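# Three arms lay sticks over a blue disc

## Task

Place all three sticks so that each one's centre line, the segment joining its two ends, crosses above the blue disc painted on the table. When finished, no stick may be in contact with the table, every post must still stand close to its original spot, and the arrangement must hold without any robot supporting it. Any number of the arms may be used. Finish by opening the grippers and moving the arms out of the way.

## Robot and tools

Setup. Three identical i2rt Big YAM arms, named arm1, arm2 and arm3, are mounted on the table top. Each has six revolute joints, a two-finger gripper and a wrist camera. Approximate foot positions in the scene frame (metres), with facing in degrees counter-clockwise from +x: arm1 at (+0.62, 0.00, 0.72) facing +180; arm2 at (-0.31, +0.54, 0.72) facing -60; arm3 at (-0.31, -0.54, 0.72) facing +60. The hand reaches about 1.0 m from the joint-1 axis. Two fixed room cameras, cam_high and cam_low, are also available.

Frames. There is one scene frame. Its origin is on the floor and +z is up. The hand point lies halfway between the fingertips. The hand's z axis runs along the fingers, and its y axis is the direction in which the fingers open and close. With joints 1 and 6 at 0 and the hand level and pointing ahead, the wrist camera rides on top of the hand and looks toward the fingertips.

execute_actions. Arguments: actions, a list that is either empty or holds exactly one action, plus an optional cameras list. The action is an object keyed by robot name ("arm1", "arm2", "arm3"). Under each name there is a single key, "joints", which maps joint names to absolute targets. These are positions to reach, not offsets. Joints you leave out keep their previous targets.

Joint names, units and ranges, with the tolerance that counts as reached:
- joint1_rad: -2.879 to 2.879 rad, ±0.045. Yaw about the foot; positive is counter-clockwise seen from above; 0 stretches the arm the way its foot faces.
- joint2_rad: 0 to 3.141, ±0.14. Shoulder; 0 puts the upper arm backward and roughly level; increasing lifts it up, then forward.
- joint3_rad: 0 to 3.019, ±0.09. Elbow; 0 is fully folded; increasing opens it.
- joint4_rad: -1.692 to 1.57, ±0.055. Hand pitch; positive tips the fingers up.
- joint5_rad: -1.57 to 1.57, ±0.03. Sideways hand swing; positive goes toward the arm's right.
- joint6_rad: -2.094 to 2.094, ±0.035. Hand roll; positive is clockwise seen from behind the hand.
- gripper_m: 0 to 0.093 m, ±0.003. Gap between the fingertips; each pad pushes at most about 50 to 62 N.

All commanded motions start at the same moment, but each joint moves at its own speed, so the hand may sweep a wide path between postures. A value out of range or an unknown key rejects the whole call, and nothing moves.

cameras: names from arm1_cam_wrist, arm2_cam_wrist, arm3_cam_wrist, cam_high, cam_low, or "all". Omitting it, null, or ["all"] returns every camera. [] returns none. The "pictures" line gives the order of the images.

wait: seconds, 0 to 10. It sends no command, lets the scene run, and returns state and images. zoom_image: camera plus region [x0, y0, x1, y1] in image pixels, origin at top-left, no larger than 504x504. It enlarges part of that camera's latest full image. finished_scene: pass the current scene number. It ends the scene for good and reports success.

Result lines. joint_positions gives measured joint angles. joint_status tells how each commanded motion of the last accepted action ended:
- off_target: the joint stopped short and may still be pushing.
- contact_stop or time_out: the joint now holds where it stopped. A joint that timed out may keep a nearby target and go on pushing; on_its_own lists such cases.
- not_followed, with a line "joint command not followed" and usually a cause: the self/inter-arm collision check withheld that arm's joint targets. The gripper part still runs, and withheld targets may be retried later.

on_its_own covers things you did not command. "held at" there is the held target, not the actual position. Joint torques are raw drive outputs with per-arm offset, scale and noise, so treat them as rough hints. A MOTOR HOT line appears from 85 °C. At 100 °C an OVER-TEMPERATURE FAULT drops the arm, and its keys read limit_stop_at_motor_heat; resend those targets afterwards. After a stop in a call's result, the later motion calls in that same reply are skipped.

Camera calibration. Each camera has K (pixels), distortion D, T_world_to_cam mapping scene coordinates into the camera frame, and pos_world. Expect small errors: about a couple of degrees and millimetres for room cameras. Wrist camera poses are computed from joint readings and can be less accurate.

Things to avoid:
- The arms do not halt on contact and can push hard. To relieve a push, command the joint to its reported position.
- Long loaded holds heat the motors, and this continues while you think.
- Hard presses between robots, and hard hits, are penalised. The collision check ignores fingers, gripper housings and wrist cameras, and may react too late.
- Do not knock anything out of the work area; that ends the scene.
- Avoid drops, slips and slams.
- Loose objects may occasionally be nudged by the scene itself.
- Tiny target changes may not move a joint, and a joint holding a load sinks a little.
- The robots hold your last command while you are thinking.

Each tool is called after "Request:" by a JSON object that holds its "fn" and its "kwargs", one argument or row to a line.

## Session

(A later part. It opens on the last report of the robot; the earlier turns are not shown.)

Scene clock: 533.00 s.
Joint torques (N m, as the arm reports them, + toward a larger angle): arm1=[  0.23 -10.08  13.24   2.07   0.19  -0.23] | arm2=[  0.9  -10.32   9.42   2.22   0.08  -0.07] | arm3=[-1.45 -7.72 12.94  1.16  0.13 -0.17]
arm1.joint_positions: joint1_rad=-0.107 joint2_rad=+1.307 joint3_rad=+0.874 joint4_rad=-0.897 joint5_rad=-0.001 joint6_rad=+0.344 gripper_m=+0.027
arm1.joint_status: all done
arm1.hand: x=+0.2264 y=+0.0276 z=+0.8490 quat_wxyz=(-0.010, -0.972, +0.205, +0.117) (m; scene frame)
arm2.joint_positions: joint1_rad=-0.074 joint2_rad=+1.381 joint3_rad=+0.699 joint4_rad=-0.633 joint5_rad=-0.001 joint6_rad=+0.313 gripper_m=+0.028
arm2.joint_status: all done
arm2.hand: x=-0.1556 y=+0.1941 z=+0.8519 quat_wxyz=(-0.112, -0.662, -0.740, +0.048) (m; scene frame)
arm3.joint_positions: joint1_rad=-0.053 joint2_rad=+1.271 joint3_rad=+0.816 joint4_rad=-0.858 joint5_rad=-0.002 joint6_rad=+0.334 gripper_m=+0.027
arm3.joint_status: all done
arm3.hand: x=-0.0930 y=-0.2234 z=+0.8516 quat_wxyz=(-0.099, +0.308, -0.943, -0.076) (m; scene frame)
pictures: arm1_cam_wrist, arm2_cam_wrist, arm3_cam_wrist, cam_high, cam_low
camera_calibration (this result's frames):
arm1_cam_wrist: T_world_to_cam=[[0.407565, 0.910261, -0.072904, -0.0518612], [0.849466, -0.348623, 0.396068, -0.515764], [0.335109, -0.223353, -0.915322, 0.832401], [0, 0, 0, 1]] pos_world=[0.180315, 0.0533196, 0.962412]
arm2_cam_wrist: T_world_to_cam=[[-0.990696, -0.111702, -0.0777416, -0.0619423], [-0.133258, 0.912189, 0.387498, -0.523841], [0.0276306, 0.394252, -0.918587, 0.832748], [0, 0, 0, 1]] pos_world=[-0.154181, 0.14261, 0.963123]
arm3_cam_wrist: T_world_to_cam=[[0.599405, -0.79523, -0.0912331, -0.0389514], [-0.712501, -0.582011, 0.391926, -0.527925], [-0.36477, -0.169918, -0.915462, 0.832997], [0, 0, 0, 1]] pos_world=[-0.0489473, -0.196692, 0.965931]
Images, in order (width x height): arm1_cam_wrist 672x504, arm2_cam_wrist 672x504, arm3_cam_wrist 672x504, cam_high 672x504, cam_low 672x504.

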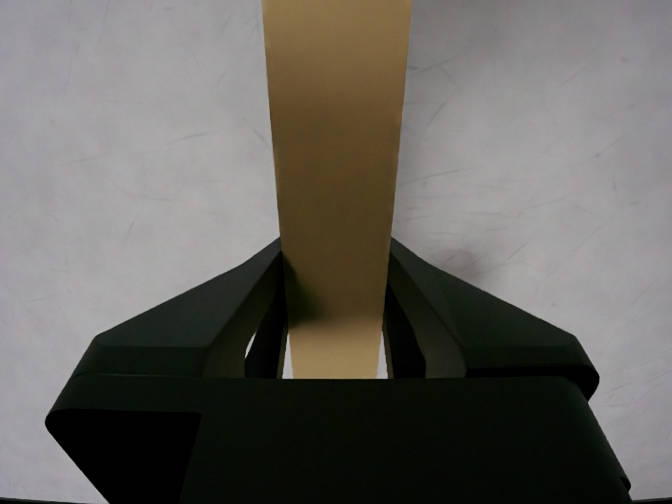

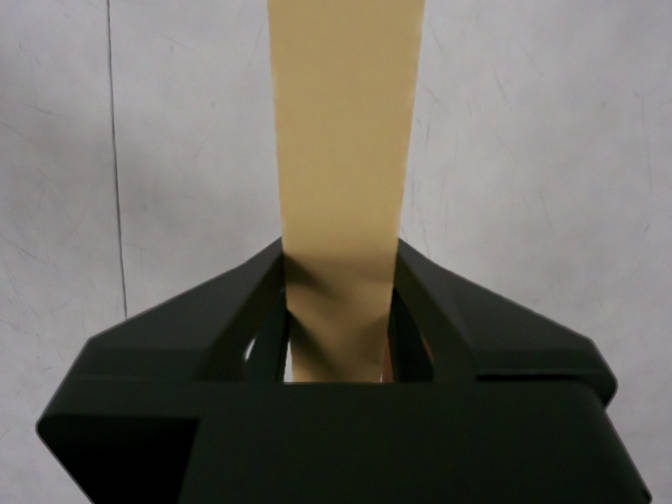

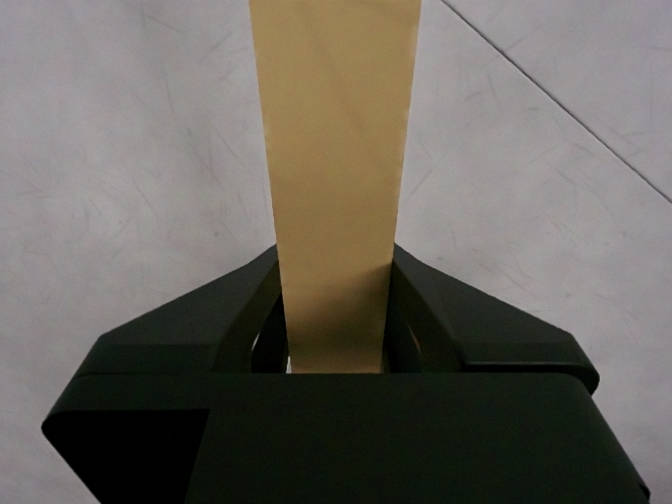

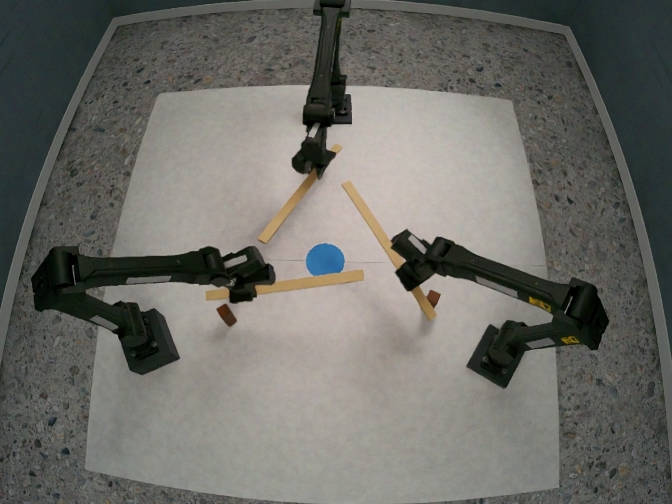

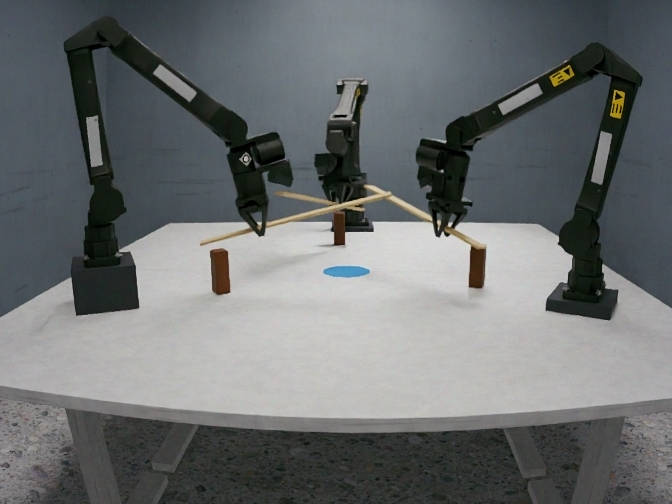

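Request:
{"fn": "execute_actions", "kwargs": {
  "actions": [
    {"arm1":{"joints":{"joint2_rad":1.273,"joint3_rad":0.95,"joint6_rad":-0.122}},"arm2":{"joints":{"joint3_rad":0.773,"joint6_rad":-0.138}},"arm3":{"joints":{"joint1_rad":-0.07,"joint3_rad":0.882,"joint6_rad":-0.118}}}
  ],
  "cameras": ["cam_high","cam_low"]
}}

Request:
{"fn": "zoom_image", "kwargs": {
  "camera": "cam_high",
  "region": [200, 120, 460, 340]
}}

Request:
{"fn": "zoom_image", "kwargs": {
  "camera": "cam_low",
  "region": [190, 140, 510, 300]
}}

Scene clock: 640.83 s.
Joint torques (N m, as the arm reports them, + toward a larger angle): arm1=[  0.1  -10.45  14.78   2.21   0.15  -0.19] | arm2=[ 0.92 -9.75 10.32  2.3   0.08 -0.09] | arm3=[-2.34 -7.3  15.13  1.09  0.09 -0.17]
arm1.joint_positions: joint1_rad=-0.107 joint2_rad=+1.292 joint3_rad=+0.888 joint4_rad=-0.897 joint5_rad=-0.001 joint6_rad=-0.108 gripper_m=+0.027
arm1.joint_status: all done
arm1.hand: x=+0.2207 y=+0.0278 z=+0.8603 quat_wxyz=(+0.017, -0.991, -0.018, +0.131) (m; scene frame)
arm2.joint_positions: joint1_rad=-0.074 joint2_rad=+1.381 joint3_rad=+0.726 joint4_rad=-0.633 joint5_rad=-0.001 joint6_rad=-0.125 gripper_m=+0.028
arm2.joint_status: all done
arm2.hand: x=-0.1502 y=+0.1823 z=+0.8616 quat_wxyz=(-0.110, -0.484, -0.864, +0.079) (m; scene frame)
arm3.joint_positions: joint1_rad=-0.061 joint2_rad=+1.271 joint3_rad=+0.826 joint4_rad=-0.858 joint5_rad=-0.002 joint6_rad=-0.105 gripper_m=+0.027
arm3.joint_status: all done
arm3.hand: x=-0.0877 y=-0.2217 z=+0.8559 quat_wxyz=(-0.118, +0.502, -0.855, -0.054) (m; scene frame)
pictures: cam_high, cam_low
Images, in order (width x height): cam_high 672x504, cam_low 672x504.

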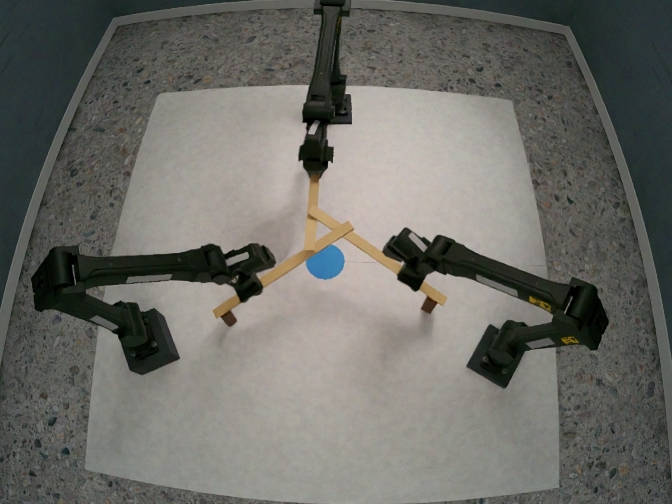

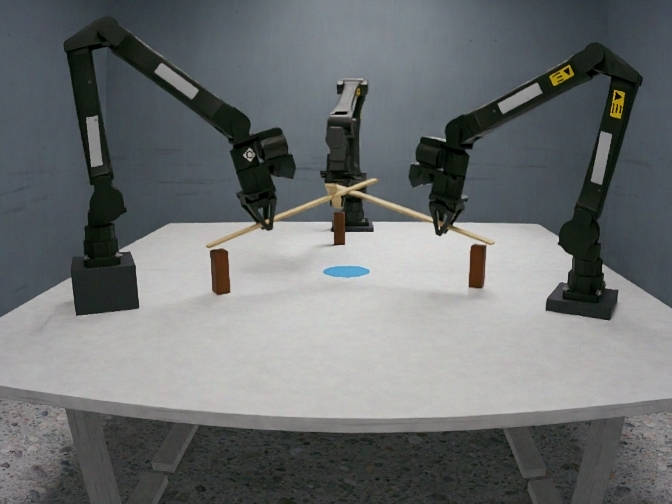

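Region (200, 120, 460, 340) of cam_high's 672x504 image, scaled by 1.938, with more detail than that image has; it fills the top 426 rows of this view, and the rest is white.

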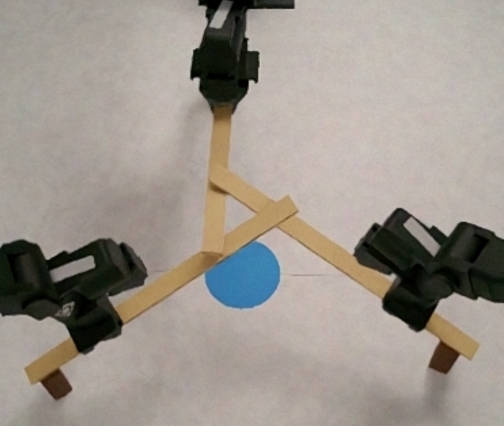

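Region (190, 140, 510, 300) of cam_low's 672x504 image, scaled by 1.575, with more detail than that image has.

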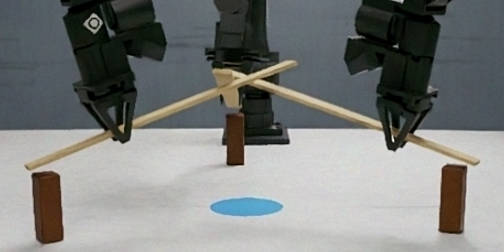

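Request:
{"fn": "zoom_image", "kwargs": {
  "camera": "cam_high",
  "region": [280, 190, 380, 290]
}}

Request:
{"fn": "zoom_image", "kwargs": {
  "camera": "cam_high",
  "region": [390, 250, 470, 330]
}}

Request:
{"fn": "zoom_image", "kwargs": {
  "camera": "cam_high",
  "region": [195, 265, 275, 345]
}}

Region (280, 190, 380, 290) of cam_high's 672x504 image, scaled by 5.040, with more detail than that image has.

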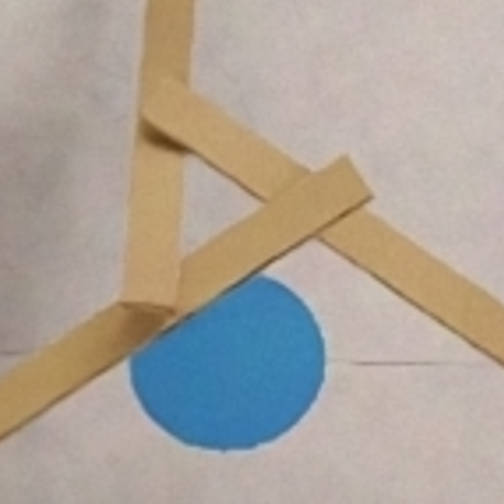

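Region (390, 250, 470, 330) of cam_high's 672x504 image, scaled by 6.300, with more detail than that image has.

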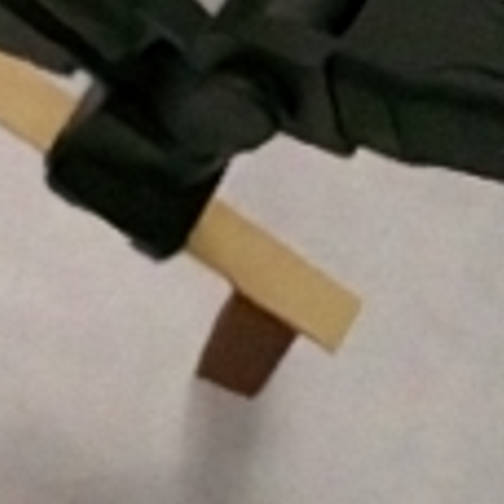

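Region (195, 265, 275, 345) of cam_high's 672x504 image, scaled by 6.300, with more detail than that image has.

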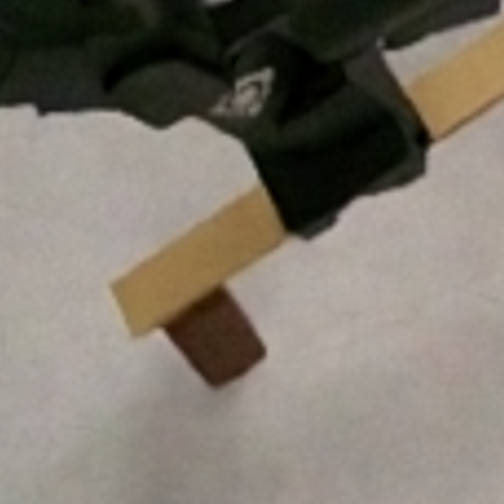

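Request:
{"fn": "execute_actions", "kwargs": {
  "actions": [
    {"arm1":{"joints":{"joint2_rad":1.33,"joint3_rad":1.025,"joint4_rad":-0.996}},"arm2":{"joints":{"joint2_rad":1.425,"joint3_rad":0.88,"joint4_rad":-0.76}},"arm3":{"joints":{"joint2_rad":1.31,"joint3_rad":0.972,"joint4_rad":-0.972}}}
  ],
  "cameras": ["cam_high","cam_low"]
}}

Request:
{"fn": "zoom_image", "kwargs": {
  "camera": "cam_low",
  "region": [190, 140, 510, 300]
}}

Scene clock: 715.60 s.
Joint torques (N m, as the arm reports them, + toward a larger angle): arm1=[-0.39 -9.42 14.46  0.41  0.14 -0.22] | arm2=[  0.57 -11.07  10.28   0.58   0.09  -0.08] | arm3=[-2.77 -7.08 14.65 -0.07  0.08 -0.18]
arm1.joint_positions: joint1_rad=-0.107 joint2_rad=+1.325 joint3_rad=+0.969 joint4_rad=-0.984 joint5_rad=-0.001 joint6_rad=-0.109 gripper_m=+0.027
arm1.joint_status: all done
arm1.hand: x=+0.2105 y=+0.0284 z=+0.8759 quat_wxyz=(+0.016, -0.993, -0.019, +0.111) (m; scene frame)
arm2.joint_positions: joint1_rad=-0.074 joint2_rad=+1.418 joint3_rad=+0.839 joint4_rad=-0.744 joint5_rad=-0.001 joint6_rad=-0.126 gripper_m=+0.028
arm2.joint_status: all done
arm2.hand: x=-0.1407 y=+0.1611 z=+0.8831 quat_wxyz=(-0.096, -0.485, -0.866, +0.069) (m; scene frame)
arm3.joint_positions: joint1_rad=-0.061 joint2_rad=+1.298 joint3_rad=+0.924 joint4_rad=-0.961 joint5_rad=-0.002 joint6_rad=-0.105 gripper_m=+0.027
arm3.joint_status: all done
arm3.hand: x=-0.0799 y=-0.2106 z=+0.8801 quat_wxyz=(-0.104, +0.503, -0.857, -0.047) (m; scene frame)
pictures: cam_high, cam_low
Images, in order (width x height): cam_high 672x504, cam_low 672x504.

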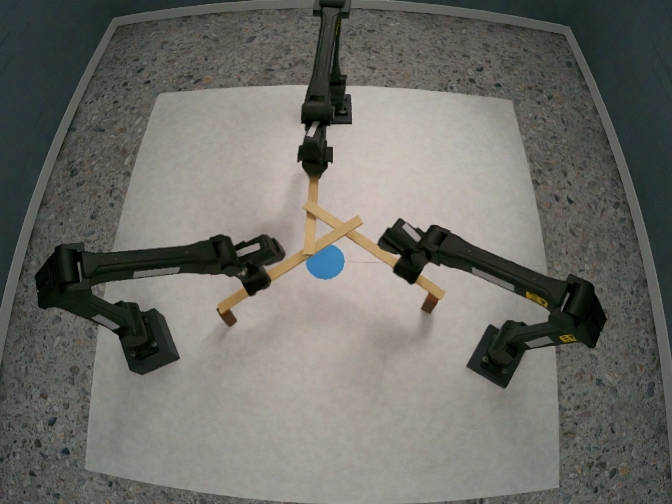

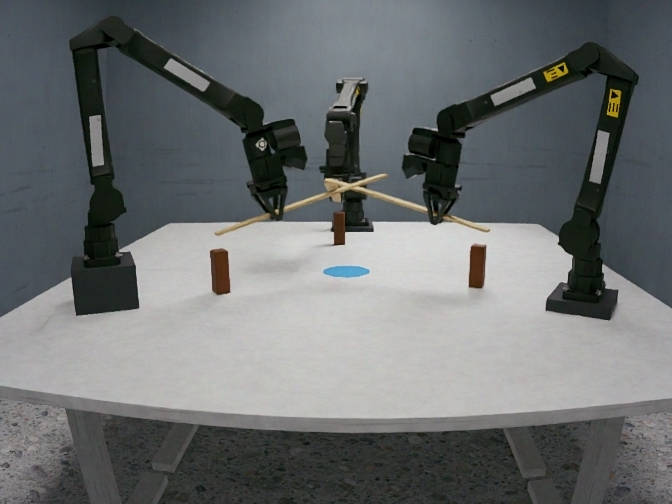

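Region (190, 140, 510, 300) of cam_low's 672x504 image, scaled by 1.575, with more detail than that image has.

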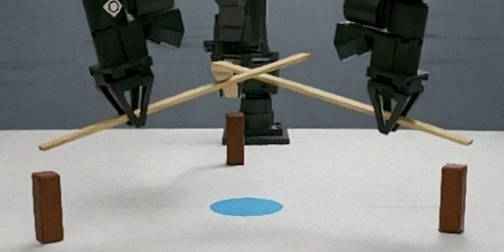

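Request:
{"fn": "execute_actions", "kwargs": {
  "actions": [
    {"arm1":{"joints":{"joint2_rad":1.405}},"arm2":{"joints":{"joint2_rad":1.525}},"arm3":{"joints":{"joint2_rad":1.40}}}
  ],
  "cameras": ["cam_high","cam_low"]
}}

Request:
{"fn": "zoom_image", "kwargs": {
  "camera": "cam_low",
  "region": [190, 160, 510, 300]
}}

Request:
{"fn": "zoom_image", "kwargs": {
  "camera": "cam_high",
  "region": [280, 190, 380, 290]
}}

Request:
{"fn": "zoom_image", "kwargs": {
  "camera": "cam_low",
  "region": [300, 165, 400, 255]
}}

Scene clock: 728.47 s.
Joint torques (N m, as the arm reports them, + toward a larger angle): arm1=[ -0.26 -12.23  14.     0.51   0.14  -0.22] | arm2=[  1.14 -12.95   9.5    0.52   0.05  -0.07] | arm3=[-2.71 -8.48 13.91 -0.2   0.1  -0.17]
arm1.joint_positions: joint1_rad=-0.107 joint2_rad=+1.417 joint3_rad=+0.969 joint4_rad=-0.987 joint5_rad=-0.001 joint6_rad=-0.109 gripper_m=+0.027
arm1.joint_status: all done
arm1.hand: x=+0.2122 y=+0.0287 z=+0.8401 quat_wxyz=(+0.012, -0.998, -0.019, +0.064) (m; scene frame)
arm2.joint_positions: joint1_rad=-0.074 joint2_rad=+1.529 joint3_rad=+0.840 joint4_rad=-0.746 joint5_rad=-0.001 joint6_rad=-0.126 gripper_m=+0.028
arm2.joint_status: all done
arm2.hand: x=-0.1448 y=+0.1704 z=+0.8405 quat_wxyz=(-0.051, -0.488, -0.871, +0.036) (m; scene frame)
arm3.joint_positions: joint1_rad=-0.061 joint2_rad=+1.396 joint3_rad=+0.925 joint4_rad=-0.961 joint5_rad=-0.002 joint6_rad=-0.105 gripper_m=+0.027
arm3.joint_status: all done
arm3.hand: x=-0.0807 y=-0.2119 z=+0.8431 quat_wxyz=(-0.059, +0.505, -0.861, -0.027) (m; scene frame)
pictures: cam_high, cam_low
Images, in order (width x height): cam_high 672x504, cam_low 672x504.

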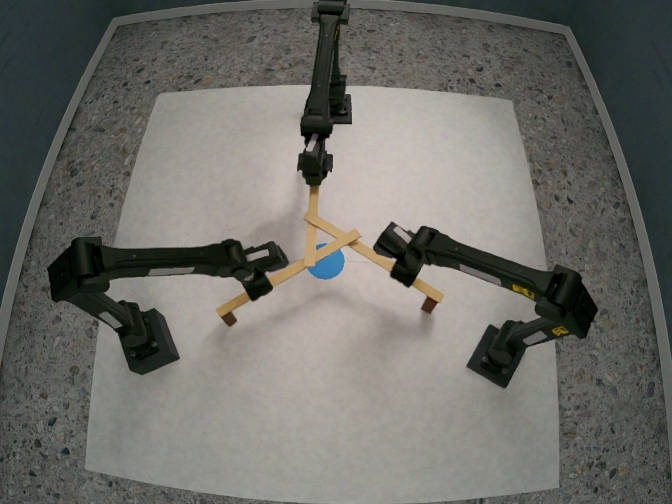

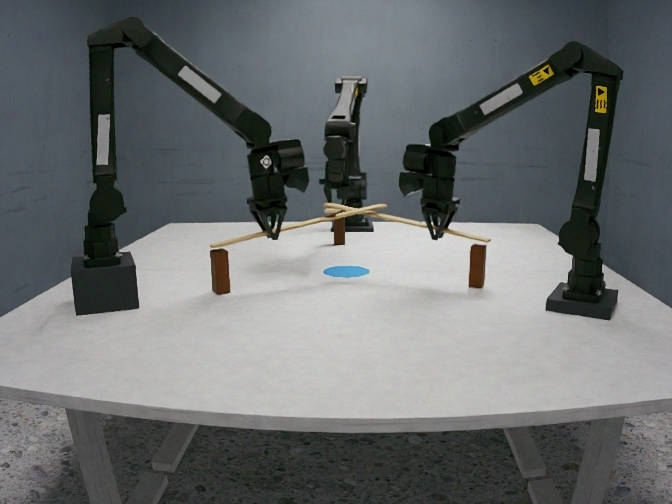

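Region (190, 160, 510, 300) of cam_low's 672x504 image, scaled by 1.575, with more detail than that image has; it fills the top 220 rows of this view, and the rest is white.

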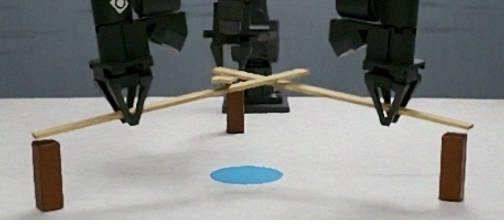

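Region (280, 190, 380, 290) of cam_high's 672x504 image, scaled by 5.040, with more detail than that image has.

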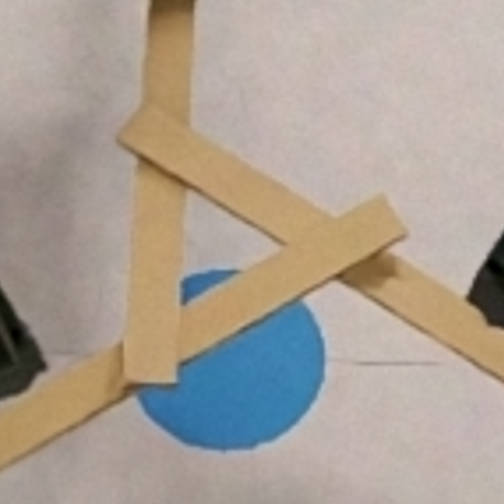

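Region (300, 165, 400, 255) of cam_low's 672x504 image, scaled by 5.040, with more detail than that image has; it fills the top 454 rows of this view, and the rest is white.

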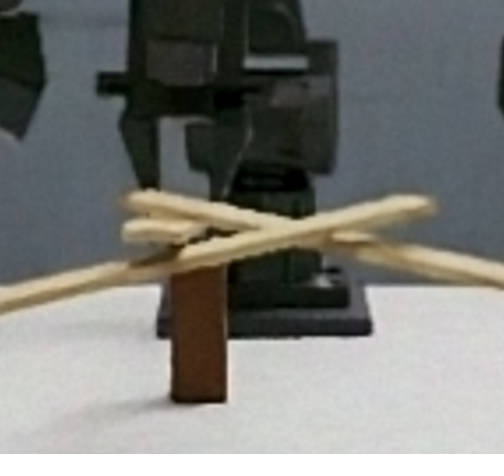

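Request:
{"fn": "execute_actions", "kwargs": {
  "actions": [
    {"arm1":{"joints":{"joint2_rad":1.448}},"arm2":{"joints":{"joint2_rad":1.562}},"arm3":{"joints":{"joint2_rad":1.438}}}
  ],
  "cameras": ["cam_high","cam_low"]
}}

Request:
{"fn": "zoom_image", "kwargs": {
  "camera": "cam_low",
  "region": [195, 200, 295, 300]
}}

Request:
{"fn": "zoom_image", "kwargs": {
  "camera": "cam_low",
  "region": [410, 200, 510, 300]
}}

Request:
{"fn": "zoom_image", "kwargs": {
  "camera": "cam_low",
  "region": [300, 165, 400, 255]
}}

Scene clock: 757.83 s.
Joint torques (N m, as the arm reports them, + toward a larger angle): arm1=[-0.51 -9.93 13.72  0.31  0.1  -0.21] | arm2=[  0.98 -11.93   9.36   0.31   0.08  -0.13] | arm3=[-3.04 -7.48 13.75 -0.14  0.09 -0.18]
arm1.joint_positions: joint1_rad=-0.107 joint2_rad=+1.446 joint3_rad=+0.969 joint4_rad=-0.987 joint5_rad=-0.001 joint6_rad=-0.109 gripper_m=+0.027
arm1.joint_status: all done
arm1.hand: x=+0.2132 y=+0.0288 z=+0.8290 quat_wxyz=(+0.010, -0.999, -0.019, +0.050) (m; scene frame)
arm2.joint_positions: joint1_rad=-0.074 joint2_rad=+1.553 joint3_rad=+0.840 joint4_rad=-0.746 joint5_rad=-0.001 joint6_rad=-0.126 gripper_m=+0.028
arm2.joint_status: all done
arm2.hand: x=-0.1459 y=+0.1729 z=+0.8316 quat_wxyz=(-0.041, -0.488, -0.871, +0.029) (m; scene frame)
arm3.joint_positions: joint1_rad=-0.061 joint2_rad=+1.420 joint3_rad=+0.925 joint4_rad=-0.961 joint5_rad=-0.002 joint6_rad=-0.105 gripper_m=+0.027
arm3.joint_status: all done
arm3.hand: x=-0.0813 y=-0.2126 z=+0.8342 quat_wxyz=(-0.048, +0.505, -0.861, -0.022) (m; scene frame)
pictures: cam_high, cam_low
Images, in order (width x height): cam_high 672x504, cam_low 672x504.

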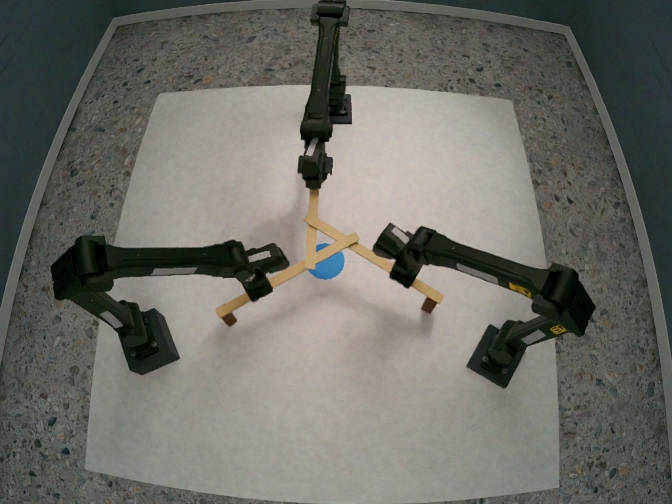

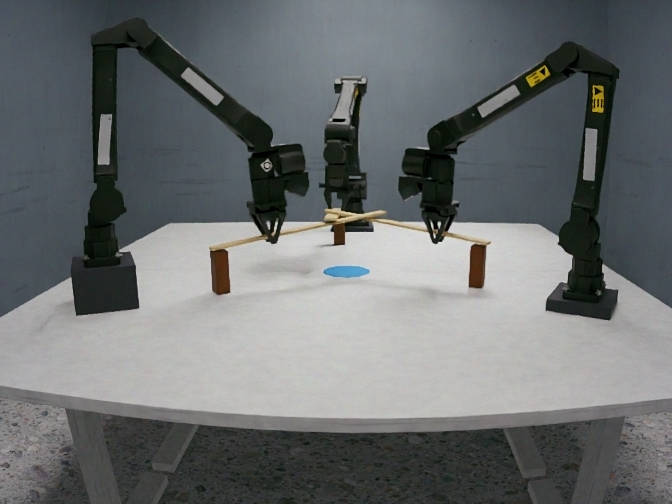

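Region (195, 200, 295, 300) of cam_low's 672x504 image, scaled by 5.040, with more detail than that image has.

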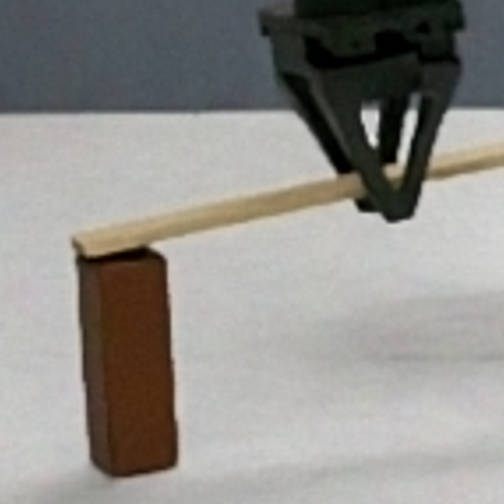

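Region (410, 200, 510, 300) of cam_low's 672x504 image, scaled by 5.040, with more detail than that image has.

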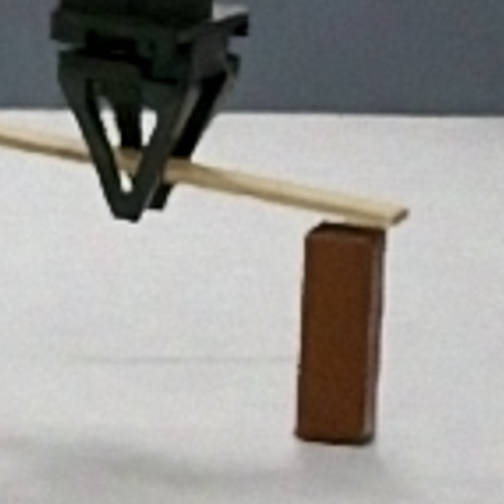

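Region (300, 165, 400, 255) of cam_low's 672x504 image, scaled by 5.040, with more detail than that image has; it fills the top 454 rows of this view, and the rest is white.

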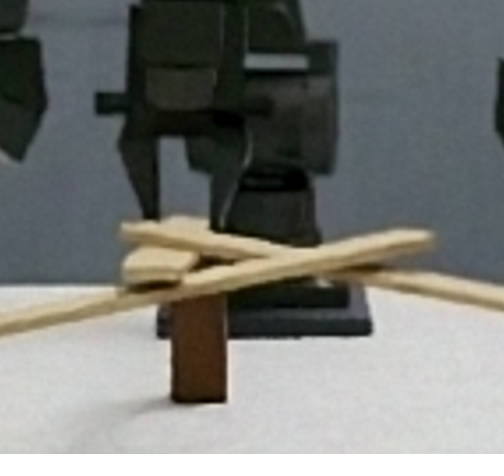

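Request:
{"fn": "execute_actions", "kwargs": {
  "actions": [
    {"arm2":{"joints":{"joint2_rad":1.577}},"arm3":{"joints":{"joint2_rad":1.46}}}
  ],
  "cameras": ["cam_low"]
}}

Request:
{"fn": "zoom_image", "kwargs": {
  "camera": "cam_low",
  "region": [190, 160, 510, 300]
}}

Scene clock: 767.50 s.
Joint torques (N m, as the arm reports them, + toward a larger angle): arm1=[  0.22 -11.12  13.6    0.53   0.05  -0.21] | arm2=[  0.75 -12.04   9.35   0.28   0.08  -0.06] | arm3=[-2.63 -7.59 13.41 -0.36  0.09 -0.18]
arm1.joint_positions: joint1_rad=-0.107 joint2_rad=+1.449 joint3_rad=+0.969 joint4_rad=-0.989 joint5_rad=+0.001 joint6_rad=-0.109 gripper_m=+0.027
arm1.joint_status: not commanded
arm1.hand: x=+0.2138 y=+0.0291 z=+0.8279 quat_wxyz=(+0.011, -0.999, -0.019, +0.047) (m; scene frame)
arm2.joint_positions: joint1_rad=-0.074 joint2_rad=+1.563 joint3_rad=+0.840 joint4_rad=-0.746 joint5_rad=-0.001 joint6_rad=-0.126 gripper_m=+0.028
arm2.joint_status: all done
arm2.hand: x=-0.1464 y=+0.1740 z=+0.8277 quat_wxyz=(-0.037, -0.488, -0.872, +0.026) (m; scene frame)
arm3.joint_positions: joint1_rad=-0.061 joint2_rad=+1.432 joint3_rad=+0.928 joint4_rad=-0.961 joint5_rad=-0.002 joint6_rad=-0.105 gripper_m=+0.027
arm3.joint_status: all done
arm3.hand: x=-0.0809 y=-0.2122 z=+0.8306 quat_wxyz=(-0.044, +0.506, -0.861, -0.020) (m; scene frame)
pictures: cam_low
Images, in order (width x height): cam_low 672x504.

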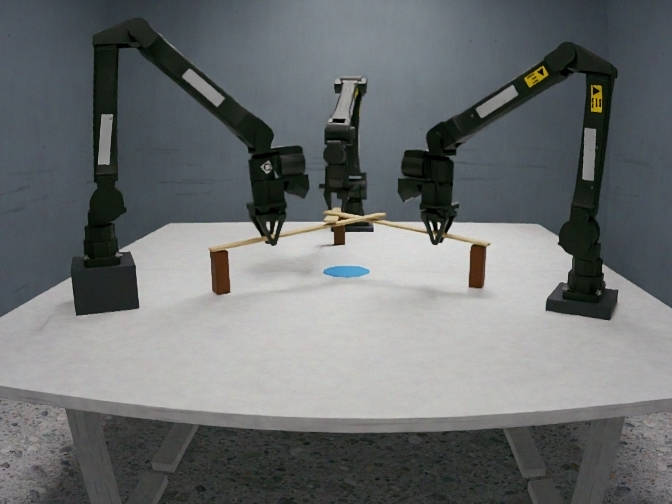

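Region (190, 160, 510, 300) of cam_low's 672x504 image, scaled by 1.575, with more detail than that image has; it fills the top 220 rows of this view, and the rest is white.

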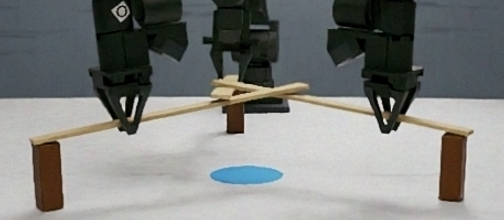

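Sticks are in contact now. Releasing all three.

Request:
{"fn": "execute_actions", "kwargs": {
  "actions": [
    {"arm1":{"joints":{"gripper_m":0.06}},"arm2":{"joints":{"gripper_m":0.06}},"arm3":{"joints":{"gripper_m":0.06,"joint2_rad":1.435}}}
  ]
}}

Scene clock: 777.43 s.
Joint torques (N m, as the arm reports them, + toward a larger angle): arm1=[ -0.5  -11.15  13.52   0.45   0.05  -0.23] | arm2=[  1.09 -11.02   9.36   0.25   0.09  -0.09] | arm3=[-3.21 -9.35 13.44 -0.15  0.09 -0.16]
arm1.joint_positions: joint1_rad=-0.107 joint2_rad=+1.449 joint3_rad=+0.970 joint4_rad=-0.989 joint5_rad=+0.001 joint6_rad=-0.109 gripper_m=+0.060
arm1.joint_status: all done
arm1.hand: x=+0.2133 y=+0.0291 z=+0.8283 quat_wxyz=(+0.011, -0.999, -0.019, +0.048) (m; scene frame)
arm2.joint_positions: joint1_rad=-0.074 joint2_rad=+1.563 joint3_rad=+0.840 joint4_rad=-0.746 joint5_rad=-0.001 joint6_rad=-0.126 gripper_m=+0.060
arm2.joint_status: all done
arm2.hand: x=-0.1464 y=+0.1740 z=+0.8277 quat_wxyz=(-0.037, -0.488, -0.872, +0.026) (m; scene frame)
arm3.joint_positions: joint1_rad=-0.061 joint2_rad=+1.432 joint3_rad=+0.928 joint4_rad=-0.961 joint5_rad=-0.002 joint6_rad=-0.105 gripper_m=+0.060
arm3.joint_status: all done
arm3.hand: x=-0.0809 y=-0.2122 z=+0.8306 quat_wxyz=(-0.044, +0.506, -0.861, -0.020) (m; scene frame)
pictures: arm1_cam_wrist, arm2_cam_wrist, arm3_cam_wrist, cam_high, cam_low
camera_calibration (this result's frames):
arm1_cam_wrist: T_world_to_cam=[[-0.0222593, 0.999543, 0.0204529, -0.0376595], [0.859127, 0.00866201, 0.511689, -0.604079], [0.511278, 0.0289615, -0.858927, 0.726594], [0, 0, 0, 1]] pos_world=[0.146651, 0.0218315, 0.933962]
arm2_cam_wrist: T_world_to_cam=[[-0.856379, -0.516271, 0.00892708, -0.0386781], [-0.438826, 0.736808, 0.514339, -0.614076], [-0.272116, 0.436552, -0.85754, 0.716433], [0, 0, 0, 1]] pos_world=[-0.107643, 0.119728, 0.930559]
arm3_cam_wrist: T_world_to_cam=[[0.874473, -0.485074, -0.00074077, -0.0262656], [-0.414613, -0.74824, 0.517912, -0.620408], [-0.25178, -0.452593, -0.855433, 0.719436], [0, 0, 0, 1]] pos_world=[-0.0531214, -0.151343, 0.936728]
Images, in order (width x height): arm1_cam_wrist 672x504, arm2_cam_wrist 672x504, arm3_cam_wrist 672x504, cam_high 672x504, cam_low 672x504.

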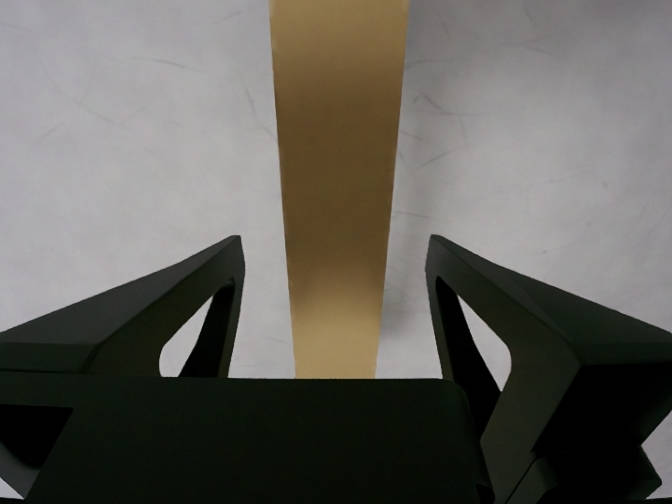

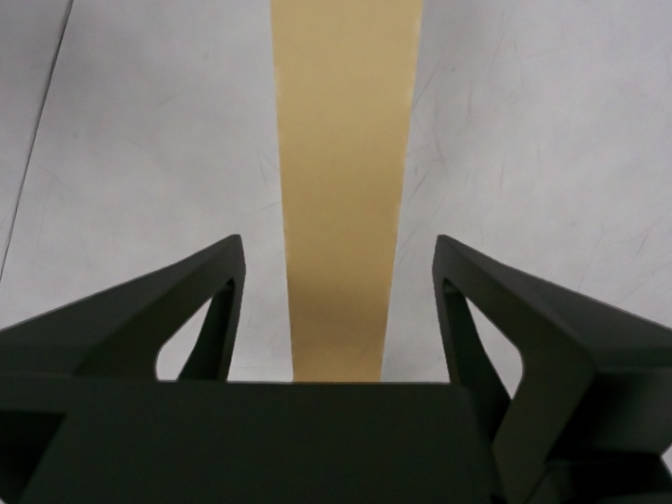

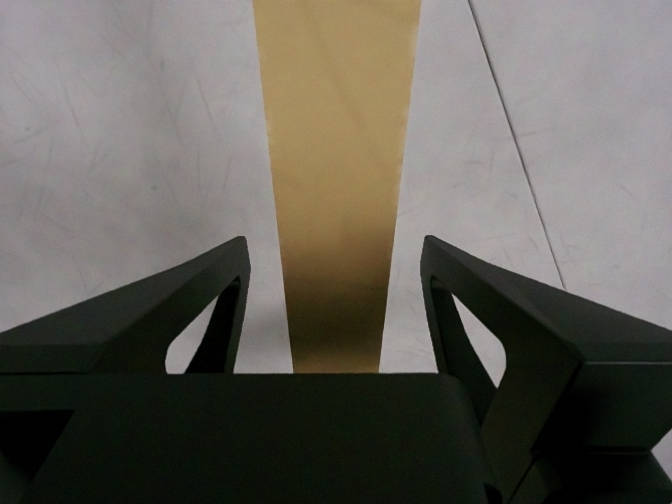

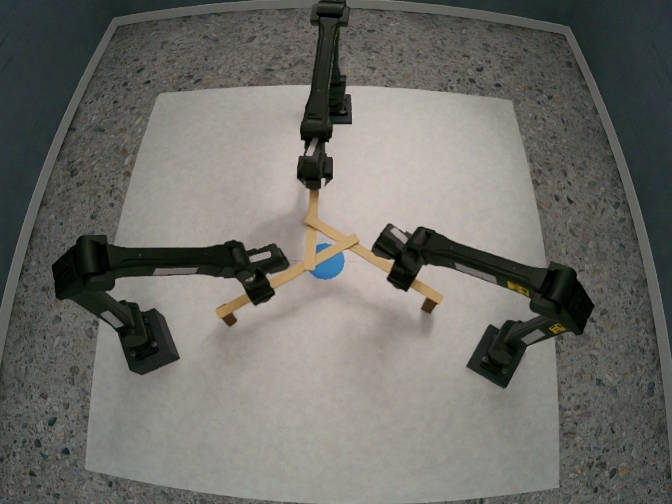

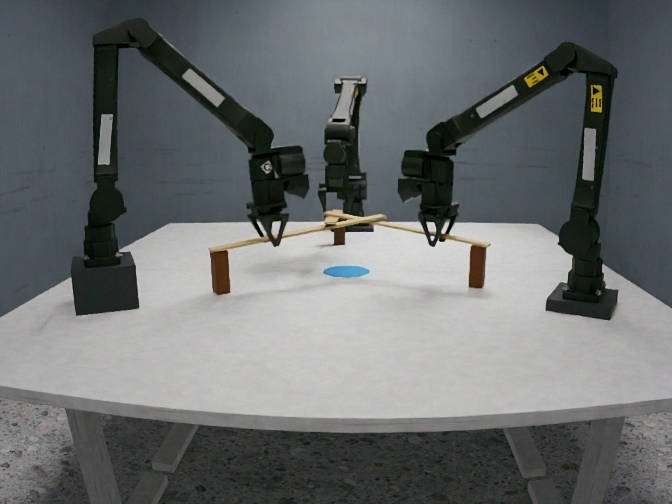

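The frame stands on its own. Now lifting the arms clear using only the shoulder joint.

Request:
{"fn": "execute_actions", "kwargs": {
  "actions": [
    {"arm1":{"joints":{"joint2_rad":0.8}},"arm2":{"joints":{"joint2_rad":0.9}},"arm3":{"joints":{"joint2_rad":0.8}}}
  ],
  "cameras": ["cam_high","cam_low"]
}}

Request:
{"fn": "zoom_image", "kwargs": {
  "camera": "cam_high",
  "region": [200, 120, 460, 340]
}}

Scene clock: 791.93 s.
Joint torques (N m, as the arm reports them, + toward a larger angle): arm1=[-0.58 -1.46 14.59  1.64  0.1  -0.19] | arm2=[ 0.94 -4.58 12.03  1.4   0.09 -0.08] | arm3=[-2.87 -2.15 15.55  0.74  0.1  -0.18]
arm1.joint_positions: joint1_rad=-0.107 joint2_rad=+0.792 joint3_rad=+0.979 joint4_rad=-0.989 joint5_rad=+0.001 joint6_rad=-0.109 gripper_m=+0.060
arm1.joint_status: all done
arm1.hand: x=+0.2685 y=+0.0220 z=+1.0766 quat_wxyz=(+0.040, -0.928, -0.019, +0.371) (m; scene frame)
arm2.joint_positions: joint1_rad=-0.074 joint2_rad=+0.889 joint3_rad=+0.840 joint4_rad=-0.746 joint5_rad=-0.001 joint6_rad=-0.126 gripper_m=+0.060
arm2.joint_status: all done
arm2.hand: x=-0.1492 y=+0.1788 z=+1.0882 quat_wxyz=(-0.301, -0.453, -0.810, +0.220) (m; scene frame)
arm3.joint_positions: joint1_rad=-0.061 joint2_rad=+0.790 joint3_rad=+0.930 joint4_rad=-0.962 joint5_rad=-0.002 joint6_rad=-0.105 gripper_m=+0.060
arm3.joint_status: all done
arm3.hand: x=-0.1077 y=-0.2495 z=+1.0656 quat_wxyz=(-0.330, +0.473, -0.803, -0.150) (m; scene frame)
pictures: cam_high, cam_low
Images, in order (width x height): cam_high 672x504, cam_low 672x504.

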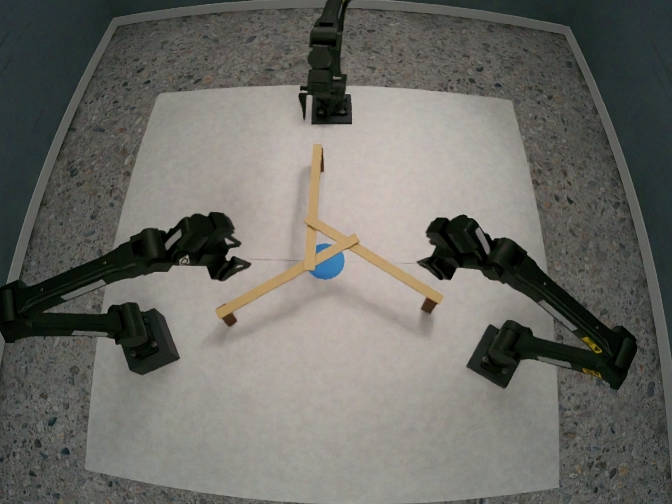

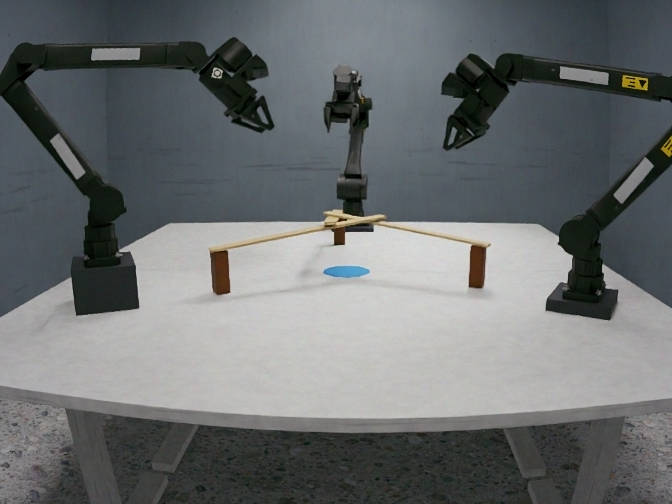

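Region (200, 120, 460, 340) of cam_high's 672x504 image, scaled by 1.938, with more detail than that image has; it fills the top 426 rows of this view, and the rest is white.

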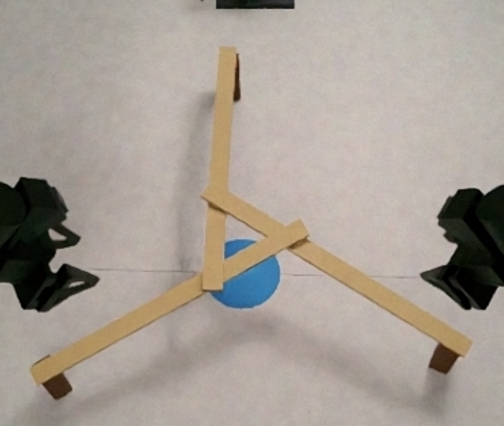

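Request:
{"fn": "finished_scene", "kwargs": {
  "scene": 1
}}

The scene is finished: the task was done.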